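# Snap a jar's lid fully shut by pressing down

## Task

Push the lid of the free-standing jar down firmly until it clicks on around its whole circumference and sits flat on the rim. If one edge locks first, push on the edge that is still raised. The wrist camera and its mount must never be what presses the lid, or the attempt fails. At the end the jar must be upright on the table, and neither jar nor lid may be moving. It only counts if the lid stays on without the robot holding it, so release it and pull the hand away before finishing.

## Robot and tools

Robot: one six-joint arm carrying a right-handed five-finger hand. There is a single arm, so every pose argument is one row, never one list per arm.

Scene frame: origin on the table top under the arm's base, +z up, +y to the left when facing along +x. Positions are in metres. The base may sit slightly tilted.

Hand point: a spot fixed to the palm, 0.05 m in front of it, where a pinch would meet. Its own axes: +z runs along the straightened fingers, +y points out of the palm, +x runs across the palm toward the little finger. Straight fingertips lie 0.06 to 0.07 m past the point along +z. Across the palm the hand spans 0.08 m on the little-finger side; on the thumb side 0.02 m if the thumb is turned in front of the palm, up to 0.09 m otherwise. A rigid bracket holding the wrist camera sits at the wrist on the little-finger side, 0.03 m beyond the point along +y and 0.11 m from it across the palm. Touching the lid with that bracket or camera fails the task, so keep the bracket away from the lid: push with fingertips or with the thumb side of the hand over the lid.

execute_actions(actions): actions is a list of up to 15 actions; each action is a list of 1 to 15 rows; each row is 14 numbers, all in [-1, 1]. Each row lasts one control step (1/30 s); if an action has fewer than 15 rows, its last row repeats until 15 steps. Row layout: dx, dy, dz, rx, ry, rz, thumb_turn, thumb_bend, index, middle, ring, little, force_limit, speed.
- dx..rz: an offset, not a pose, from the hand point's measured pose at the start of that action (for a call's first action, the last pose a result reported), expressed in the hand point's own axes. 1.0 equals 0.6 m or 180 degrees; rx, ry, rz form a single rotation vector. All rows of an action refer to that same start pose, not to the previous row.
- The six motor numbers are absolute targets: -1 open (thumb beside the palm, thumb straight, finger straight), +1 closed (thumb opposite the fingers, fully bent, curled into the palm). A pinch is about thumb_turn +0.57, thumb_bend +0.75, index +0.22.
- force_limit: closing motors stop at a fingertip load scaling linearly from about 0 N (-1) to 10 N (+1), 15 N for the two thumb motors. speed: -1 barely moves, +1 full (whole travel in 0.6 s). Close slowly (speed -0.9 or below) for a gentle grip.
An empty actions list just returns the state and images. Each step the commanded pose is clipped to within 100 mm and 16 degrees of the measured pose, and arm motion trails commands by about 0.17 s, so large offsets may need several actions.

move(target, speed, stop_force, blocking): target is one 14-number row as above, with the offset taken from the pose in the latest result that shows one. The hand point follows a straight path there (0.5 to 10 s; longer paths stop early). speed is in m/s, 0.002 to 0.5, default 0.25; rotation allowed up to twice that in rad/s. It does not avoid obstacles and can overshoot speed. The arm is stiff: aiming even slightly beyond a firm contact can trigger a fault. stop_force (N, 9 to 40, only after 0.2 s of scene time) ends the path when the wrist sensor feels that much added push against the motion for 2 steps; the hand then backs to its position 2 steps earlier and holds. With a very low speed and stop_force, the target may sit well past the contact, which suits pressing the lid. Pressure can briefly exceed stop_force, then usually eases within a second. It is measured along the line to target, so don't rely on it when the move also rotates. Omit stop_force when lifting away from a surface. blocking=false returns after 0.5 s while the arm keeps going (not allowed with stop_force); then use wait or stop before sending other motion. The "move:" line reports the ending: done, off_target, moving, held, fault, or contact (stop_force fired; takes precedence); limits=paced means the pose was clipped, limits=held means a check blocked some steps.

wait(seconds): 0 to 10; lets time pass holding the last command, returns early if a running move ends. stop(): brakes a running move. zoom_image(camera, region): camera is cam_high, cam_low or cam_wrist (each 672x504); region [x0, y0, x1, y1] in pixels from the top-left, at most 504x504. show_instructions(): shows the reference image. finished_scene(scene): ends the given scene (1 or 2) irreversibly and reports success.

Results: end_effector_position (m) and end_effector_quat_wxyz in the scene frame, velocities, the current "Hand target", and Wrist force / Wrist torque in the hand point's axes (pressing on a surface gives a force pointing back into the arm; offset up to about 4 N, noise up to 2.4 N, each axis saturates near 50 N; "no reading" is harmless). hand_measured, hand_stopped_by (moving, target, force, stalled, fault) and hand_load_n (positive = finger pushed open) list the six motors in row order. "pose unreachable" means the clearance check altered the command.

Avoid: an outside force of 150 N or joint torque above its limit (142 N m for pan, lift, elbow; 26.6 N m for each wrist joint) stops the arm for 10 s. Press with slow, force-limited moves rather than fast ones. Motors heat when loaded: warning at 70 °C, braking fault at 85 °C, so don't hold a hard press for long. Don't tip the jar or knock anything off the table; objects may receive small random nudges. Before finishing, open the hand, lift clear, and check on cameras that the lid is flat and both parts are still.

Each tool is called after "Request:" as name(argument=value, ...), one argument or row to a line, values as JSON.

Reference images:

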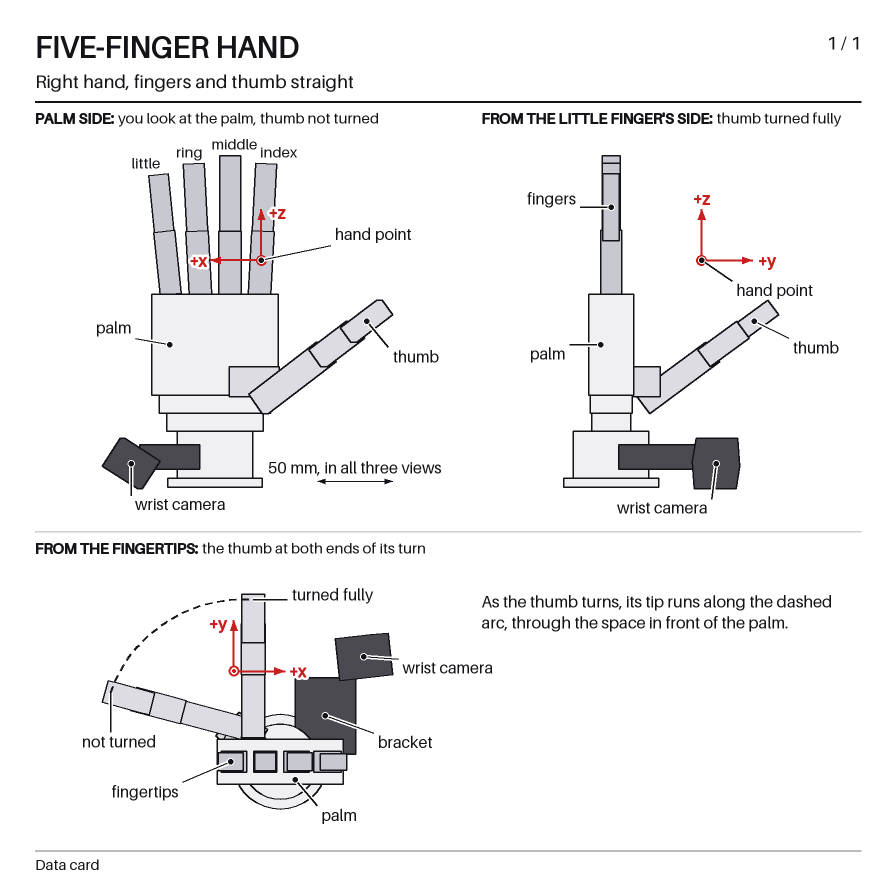

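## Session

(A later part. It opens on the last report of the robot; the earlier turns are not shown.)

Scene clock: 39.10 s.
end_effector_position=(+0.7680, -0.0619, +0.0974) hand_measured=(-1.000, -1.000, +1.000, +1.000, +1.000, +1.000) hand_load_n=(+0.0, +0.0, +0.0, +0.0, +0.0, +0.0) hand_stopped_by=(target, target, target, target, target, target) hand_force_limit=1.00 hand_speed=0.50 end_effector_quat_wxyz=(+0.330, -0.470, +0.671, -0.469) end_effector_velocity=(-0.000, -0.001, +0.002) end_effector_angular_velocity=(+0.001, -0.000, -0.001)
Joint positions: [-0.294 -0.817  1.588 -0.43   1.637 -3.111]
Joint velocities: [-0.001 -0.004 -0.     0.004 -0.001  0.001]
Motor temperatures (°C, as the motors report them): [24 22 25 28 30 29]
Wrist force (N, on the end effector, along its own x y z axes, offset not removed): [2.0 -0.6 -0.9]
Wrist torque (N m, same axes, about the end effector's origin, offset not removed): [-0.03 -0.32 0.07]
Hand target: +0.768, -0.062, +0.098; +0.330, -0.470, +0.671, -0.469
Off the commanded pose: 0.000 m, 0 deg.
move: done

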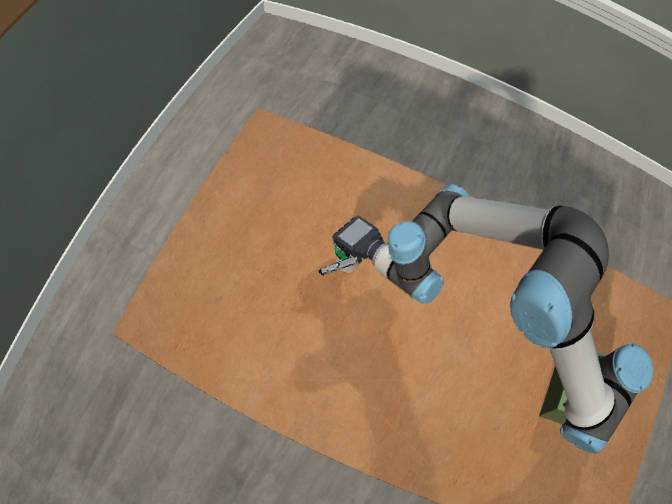

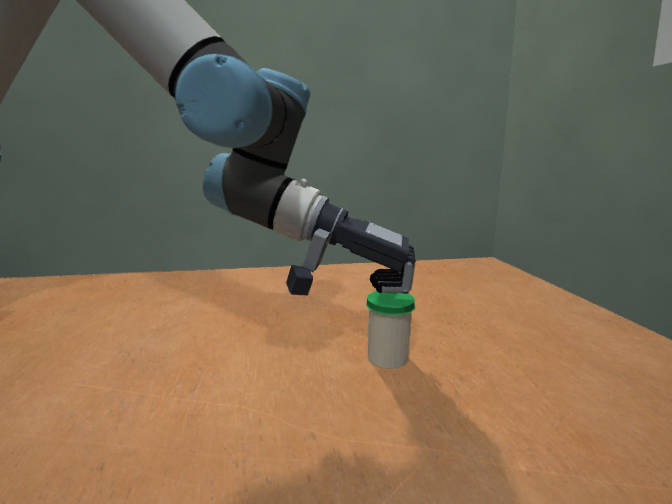

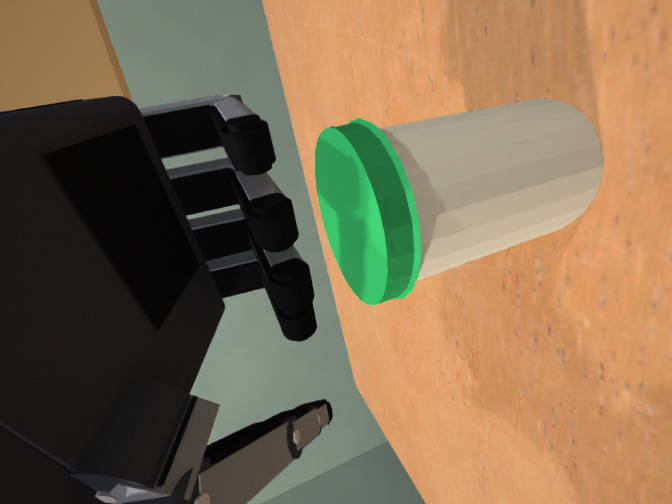

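Request:
move(
  target=[0,0.0388,-0.048,-0.033,0,0,-1,-1,1,1,1,1,1,0.5],
  speed=0.08,
)

Request:
zoom_image(
  camera="cam_low",
  region=[320, 220, 460, 360],
)

Scene clock: 43.07 s.
end_effector_position=(+0.7354, -0.0501, +0.0855) hand_measured=(-1.000, -1.000, +1.000, +1.000, +1.000, +1.000) hand_load_n=(+0.0, +0.0, +0.0, +0.0, +0.0, +0.0) hand_stopped_by=(target, target, target, target, target, target) hand_force_limit=1.00 hand_speed=0.50 end_effector_quat_wxyz=(+0.305, -0.486, +0.694, -0.434) end_effector_velocity=(-0.002, +0.000, -0.001) end_effector_angular_velocity=(+0.003, +0.006, -0.001)
Joint positions: [-0.292 -0.841  1.618 -0.333  1.636 -3.104]
Joint velocities: [-0.001 -0.001  0.002  0.006 -0.     0.001]
Motor temperatures (°C, as the motors report them): [24 22 25 28 30 29]
Wrist force (N, on the end effector, along its own x y z axes, offset not removed): [-0.5 1.6 -0.3]
Wrist torque (N m, same axes, about the end effector's origin, offset not removed): [0.25 -0.01 0.02]
Hand target: +0.735, -0.050, +0.085; +0.305, -0.486, +0.695, -0.434
Off the commanded pose: 0.000 m, 0 deg.
move: done

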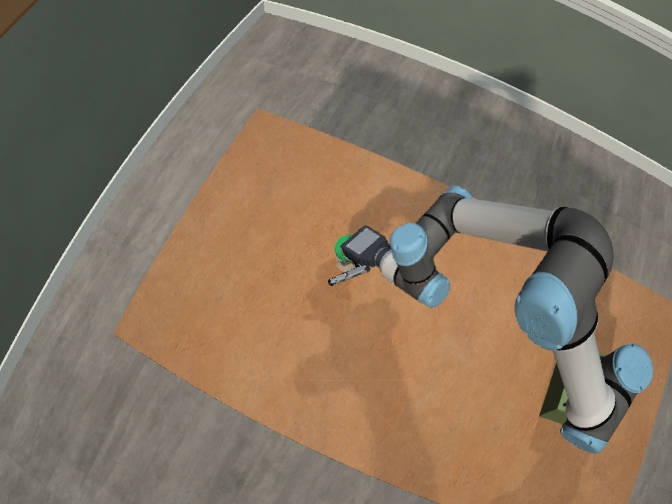

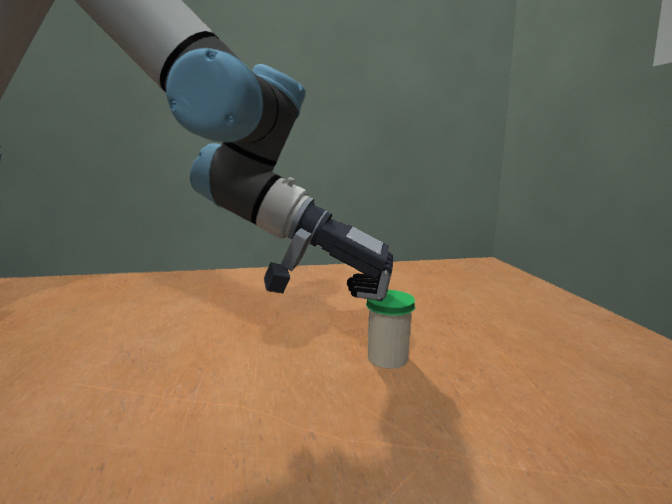

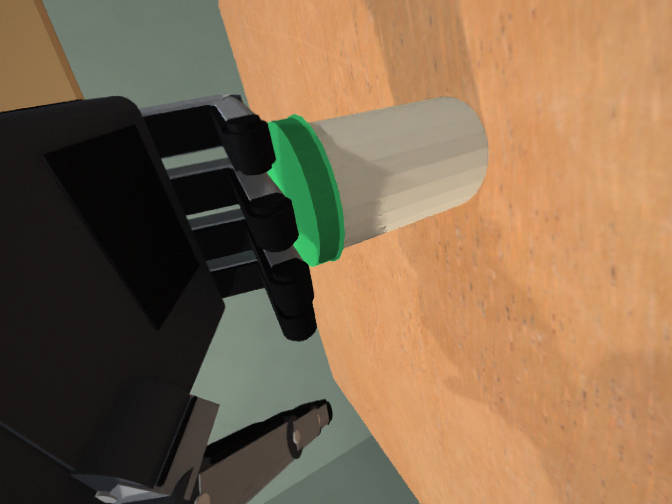

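Region (320, 220, 460, 360) of cam_low's 672x504 image, scaled by 3.600, with more detail than that image has.

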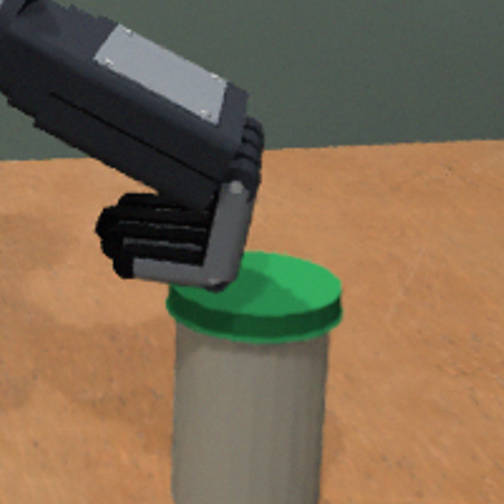

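Request:
move(
  target=[0,0.030,0.0146,0,0,0,-1,-1,1,1,1,1,1,0.5],
  speed=0.006,
  stop_force=40,
)

Request:
zoom_image(
  camera="cam_low",
  region=[320, 220, 460, 360],
)

Scene clock: 46.33 s.
end_effector_position=(+0.7354, -0.0501, +0.0725) hand_measured=(-1.000, -1.000, +1.000, +1.000, +1.000, +1.000) hand_load_n=(+0.0, +0.0, -4.0, -4.0, -5.0, +0.0) hand_stopped_by=(target, target, target, target, target, target) hand_force_limit=1.00 hand_speed=0.50 end_effector_quat_wxyz=(+0.305, -0.486, +0.694, -0.434) end_effector_velocity=(-0.001, +0.000, +0.001) end_effector_angular_velocity=(+0.000, +0.002, -0.001)
Joint positions: [-0.292 -0.819  1.621 -0.358  1.636 -3.104]
Joint velocities: [ 0.    -0.003  0.     0.004  0.001  0.   ]
Motor temperatures (°C, as the motors report them): [24 22 25 28 30 29]
Wrist force (N, on the end effector, along its own x y z axes, offset not removed): [1.8 -43.4 -42.8]
Wrist torque (N m, same axes, about the end effector's origin, offset not removed): [0.42 1.06 -1.06]
Hand target: +0.735, -0.050, +0.073; +0.305, -0.486, +0.694, -0.434
Off the commanded pose: 0.007 m, 0 deg.
move: contact

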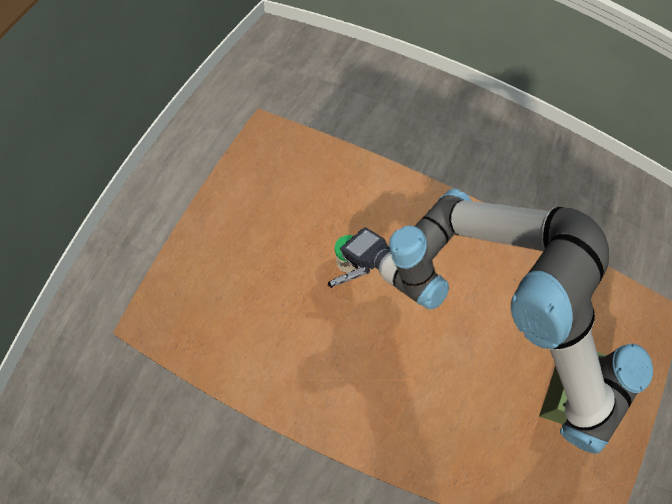

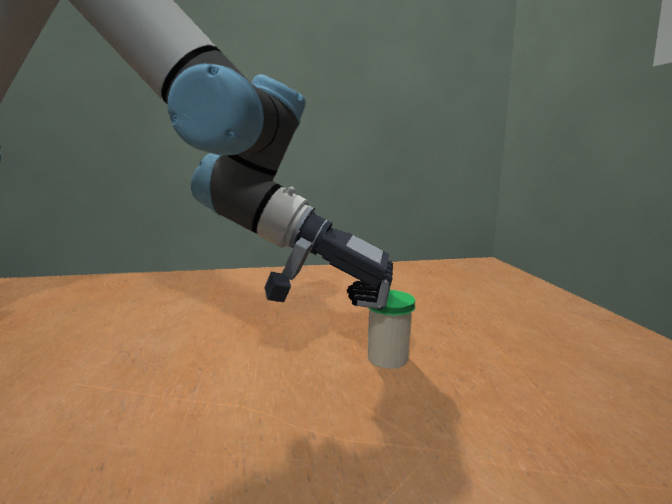

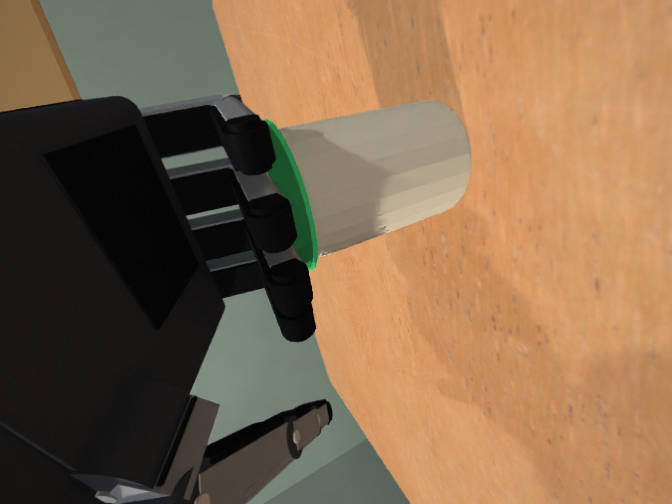

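Region (320, 220, 460, 360) of cam_low's 672x504 image, scaled by 3.600, with more detail than that image has.

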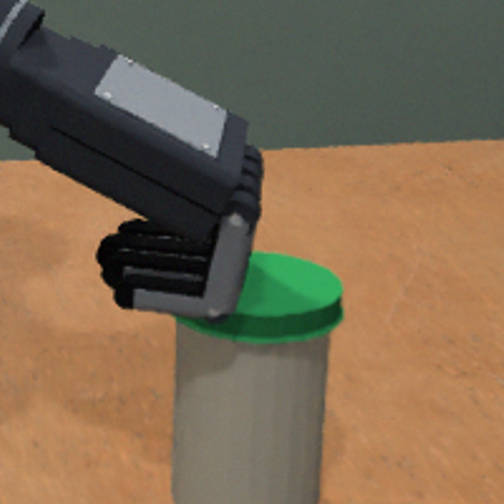

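Request:
move(
  target=[0,-0.045,-0.022,0,0,0,-1,-1,1,1,1,1,1,0.5],
  speed=0.06,
)

Request:
zoom_image(
  camera="cam_low",
  region=[355, 275, 425, 375],
)

Scene clock: 48.30 s.
end_effector_position=(+0.7354, -0.0501, +0.1022) hand_measured=(-1.000, -1.000, +1.000, +1.000, +1.000, +1.000) hand_load_n=(+0.0, +0.0, +0.0, +0.0, +0.0, +0.0) hand_stopped_by=(target, target, target, target, target, target) hand_force_limit=1.00 hand_speed=0.50 end_effector_quat_wxyz=(+0.305, -0.486, +0.694, -0.434) end_effector_velocity=(+0.000, -0.001, +0.003) end_effector_angular_velocity=(+0.000, -0.001, -0.001)
Joint positions: [-0.292 -0.869  1.614 -0.302  1.636 -3.104]
Joint velocities: [-0.001 -0.004 -0.002  0.005  0.     0.001]
Motor temperatures (°C, as the motors report them): [24 22 25 28 30 29]
Wrist force (N, on the end effector, along its own x y z axes, offset not removed): [2.3 0.1 0.5]
Wrist torque (N m, same axes, about the end effector's origin, offset not removed): [-0.03 -0.36 0.01]
Hand target: +0.735, -0.050, +0.103; +0.305, -0.486, +0.694, -0.434
Off the commanded pose: 0.000 m, 0 deg.
move: done

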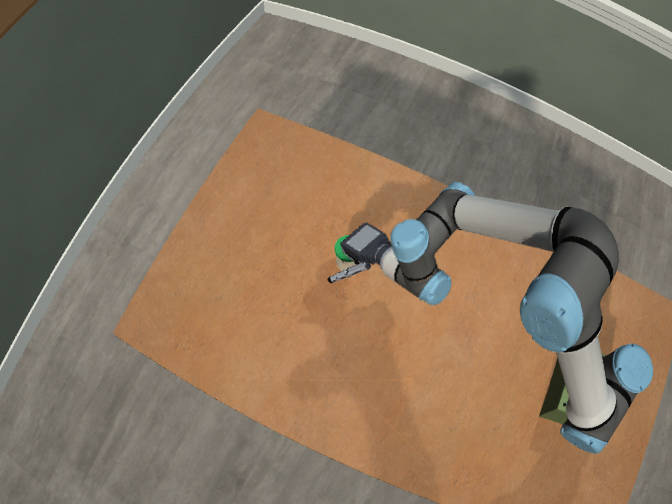

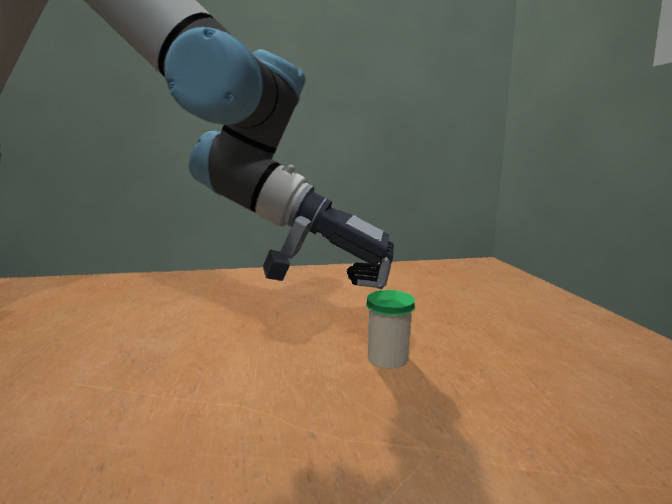

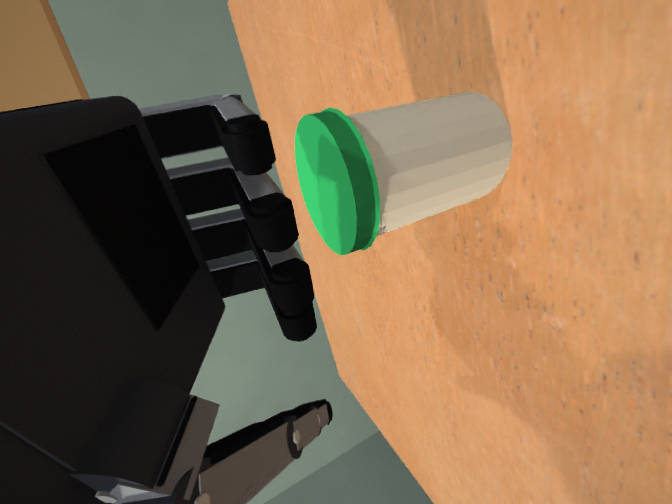

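Region (355, 275, 425, 375) of cam_low's 672x504 image, scaled by 5.040, with more detail than that image has; it fills the left 353 columns of this view, and the rest is white.

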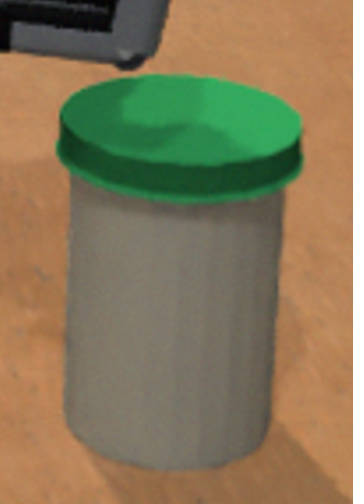

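Request:
zoom_image(
  camera="cam_wrist",
  region=[280, 80, 520, 270],
)

Request:
zoom_image(
  camera="cam_high",
  region=[320, 220, 390, 290],
)

Region (280, 80, 520, 270) of cam_wrist's 672x504 image, scaled by 2.100, with more detail than that image has; it fills the top 399 rows of this view, and the rest is white.

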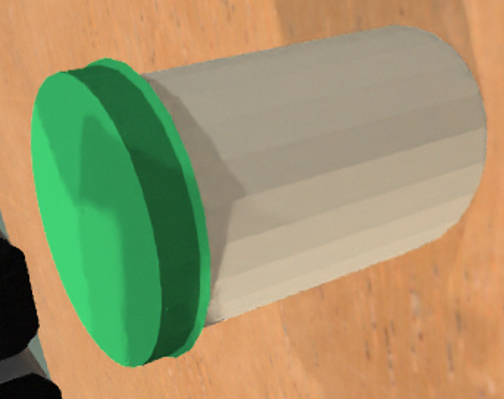

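Region (320, 220, 390, 290) of cam_high's 672x504 image, scaled by 7.200, with more detail than that image has.

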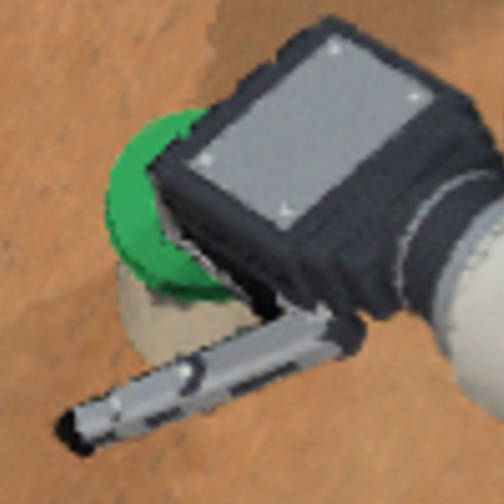

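Request:
move(
  target=[0,0.0417,-0.002,0,0,0,-1,-1,1,1,1,1,1,0.5],
  speed=0.06,
)

Request:
move(
  target=[0,0.022,0.0109,0,0,0,-1,-1,1,1,1,1,1,0.5],
  speed=0.005,
  stop_force=40,
)

Request:
zoom_image(
  camera="cam_low",
  region=[320, 220, 460, 360],
)

Scene clock: 53.27 s.
end_effector_position=(+0.7242, -0.0461, +0.0805) hand_measured=(-1.000, -1.000, +1.000, +1.000, +1.000, +1.000) hand_load_n=(+0.0, +0.0, +0.0, +0.0, +0.0, +0.0) hand_stopped_by=(target, target, target, target, target, target) hand_force_limit=1.00 hand_speed=0.50 end_effector_quat_wxyz=(+0.305, -0.486, +0.694, -0.434) end_effector_velocity=(-0.001, -0.000, -0.002) end_effector_angular_velocity=(+0.000, -0.000, -0.001)
Joint positions: [-0.29  -0.852  1.658 -0.363  1.638 -3.103]
Joint velocities: [-0.001  0.002  0.005 -0.007 -0.     0.   ]
Motor temperatures (°C, as the motors report them): [24 22 25 28 30 29]
Wrist force (N, on the end effector, along its own x y z axes, offset not removed): [0.4 -1.2 -1.3]
Wrist torque (N m, same axes, about the end effector's origin, offset not removed): [-0.07 -0.05 0.00]
Hand target: +0.724, -0.046, +0.080; +0.305, -0.486, +0.694, -0.434
Off the commanded pose: 0.000 m, 0 deg.
move: done

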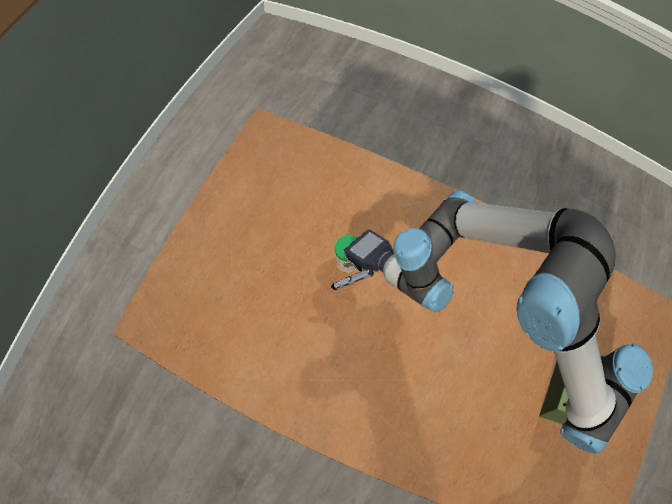

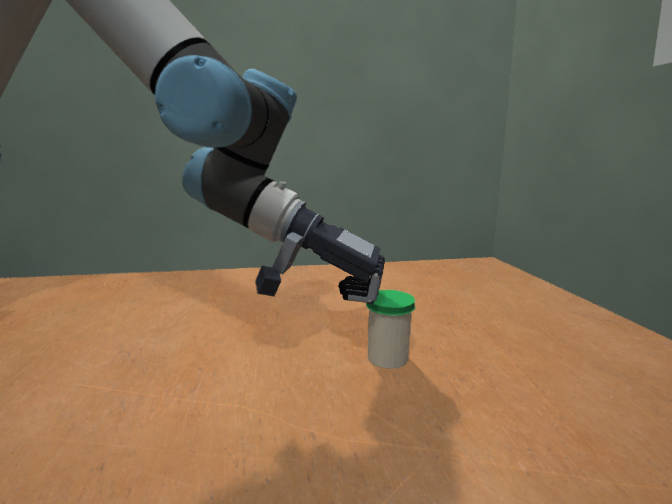

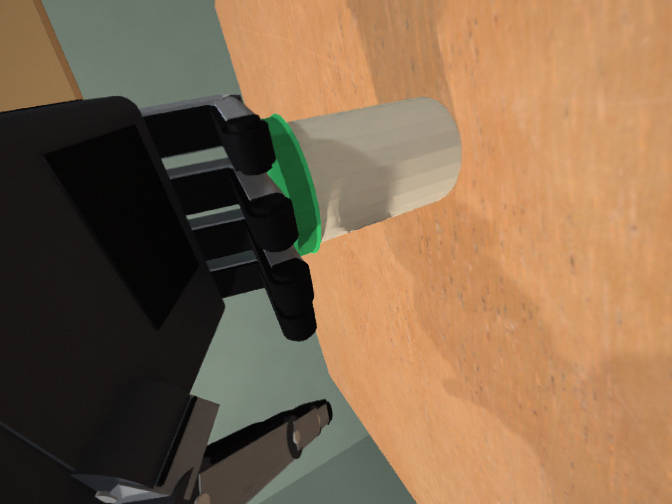

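Scene clock: 55.30 s.
end_effector_position=(+0.7244, -0.0461, +0.0725) hand_measured=(-1.000, -1.000, +1.000, +1.000, +1.000, +1.000) hand_load_n=(+0.0, +0.0, -3.0, -4.5, -5.0, +0.0) hand_stopped_by=(target, target, target, target, target, target) hand_force_limit=1.00 hand_speed=0.50 end_effector_quat_wxyz=(+0.306, -0.486, +0.694, -0.434) end_effector_velocity=(-0.000, -0.000, +0.001) end_effector_angular_velocity=(+0.002, +0.001, -0.000)
Joint positions: [-0.29  -0.838  1.66  -0.378  1.638 -3.103]
Joint velocities: [-0.001 -0.002 -0.     0.004 -0.001  0.001]
Motor temperatures (°C, as the motors report them): [24 22 25 28 30 29]
Wrist force (N, on the end effector, along its own x y z axes, offset not removed): [4.9 -38.0 -42.4]
Wrist torque (N m, same axes, about the end effector's origin, offset not removed): [0.86 0.55 -0.74]
Hand target: +0.724, -0.046, +0.073; +0.306, -0.486, +0.694, -0.434
Off the commanded pose: 0.007 m, 0 deg.
move: contact

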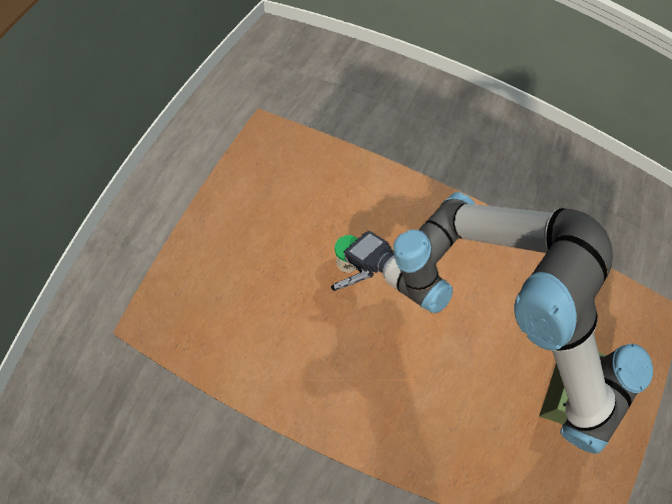

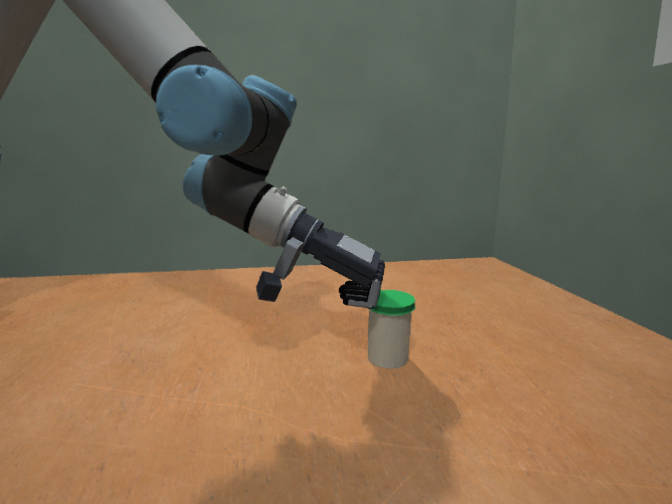

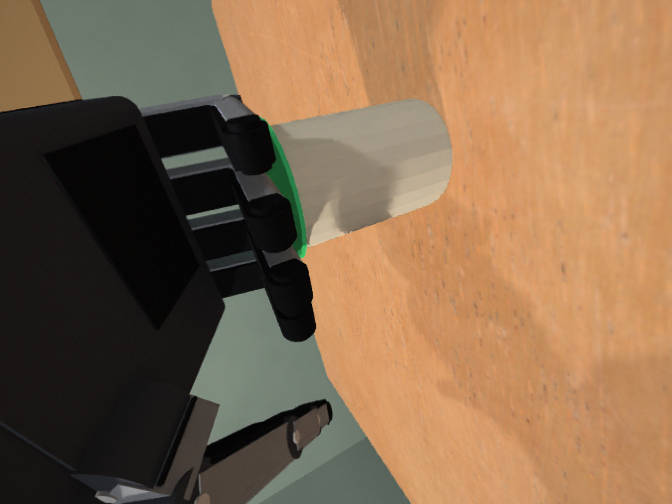

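Region (320, 220, 460, 360) of cam_low's 672x504 image, scaled by 3.600, with more detail than that image has.

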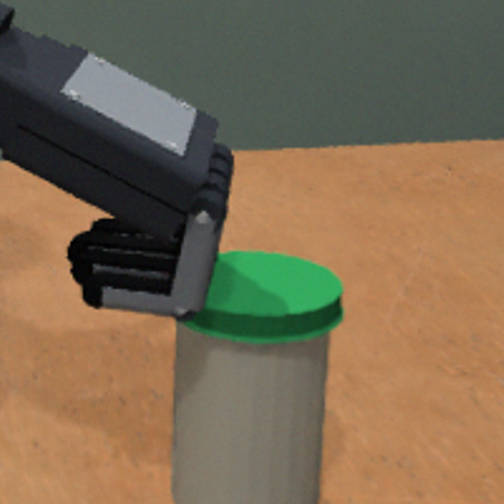

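Request:
move(
  target=[0,-0.13,-0.13,0,0,0,-1,-1,1,1,1,1,1,0.5],
  speed=0.15,
)

Request:
zoom_image(
  camera="cam_low",
  region=[355, 275, 425, 375],
)

Request:
zoom_image(
  camera="cam_high",
  region=[320, 220, 390, 290],
)

Scene clock: 57.67 s.
end_effector_position=(+0.6906, -0.0340, +0.1765) hand_measured=(-1.000, -1.000, +1.000, +1.000, +1.000, +1.000) hand_load_n=(+0.0, +0.0, +0.0, +0.0, +0.0, +0.0) hand_stopped_by=(target, target, target, target, target, target) hand_force_limit=1.00 hand_speed=0.50 end_effector_quat_wxyz=(+0.306, -0.486, +0.694, -0.434) end_effector_velocity=(-0.001, +0.001, +0.002) end_effector_angular_velocity=(-0.000, +0.001, +0.000)
Joint positions: [-0.285 -1.067  1.725 -0.215  1.642 -3.101]
Joint velocities: [ 0.    -0.005  0.001  0.004  0.    -0.   ]
Motor temperatures (°C, as the motors report them): [24 22 25 28 30 29]
Wrist force (N, on the end effector, along its own x y z axes, offset not removed): [0.3 0.6 -0.6]
Wrist torque (N m, same axes, about the end effector's origin, offset not removed): [0.11 -0.05 -0.04]
Hand target: +0.691, -0.034, +0.177; +0.306, -0.486, +0.694, -0.434
Off the commanded pose: 0.000 m, 0 deg.
move: done

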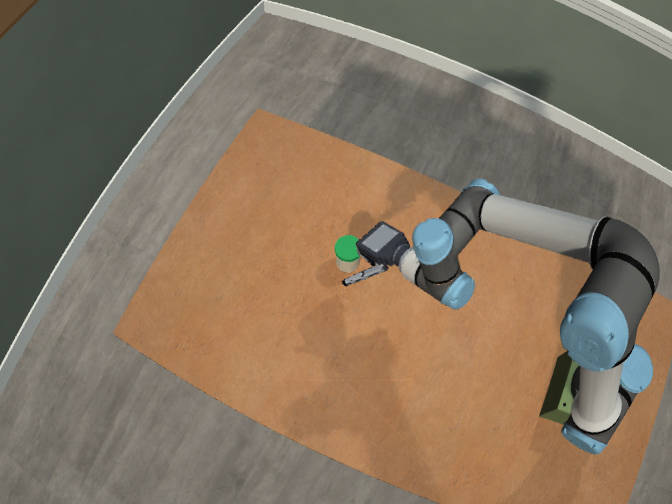

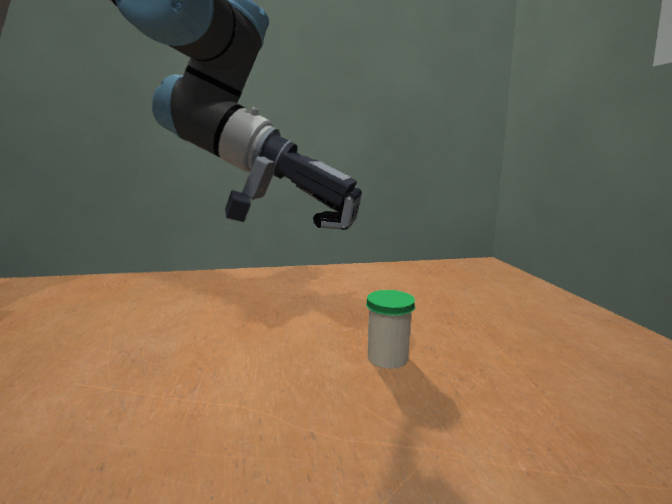

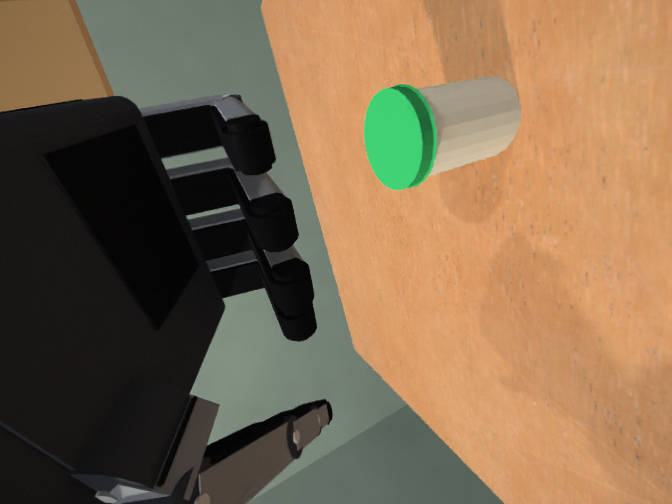

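Region (355, 275, 425, 375) of cam_low's 672x504 image, scaled by 5.040, with more detail than that image has; it fills the left 353 columns of this view, and the rest is white.

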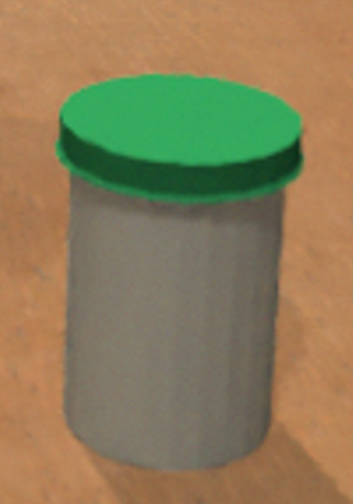

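Region (320, 220, 390, 290) of cam_high's 672x504 image, scaled by 7.200, with more detail than that image has.

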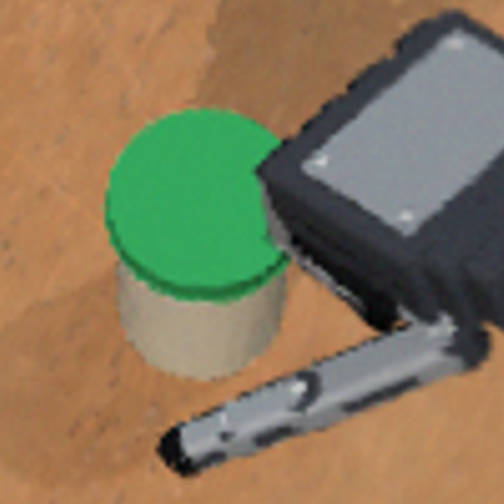

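Request:
finished_scene(
  scene=1,
)

The scene is finished: the task was done.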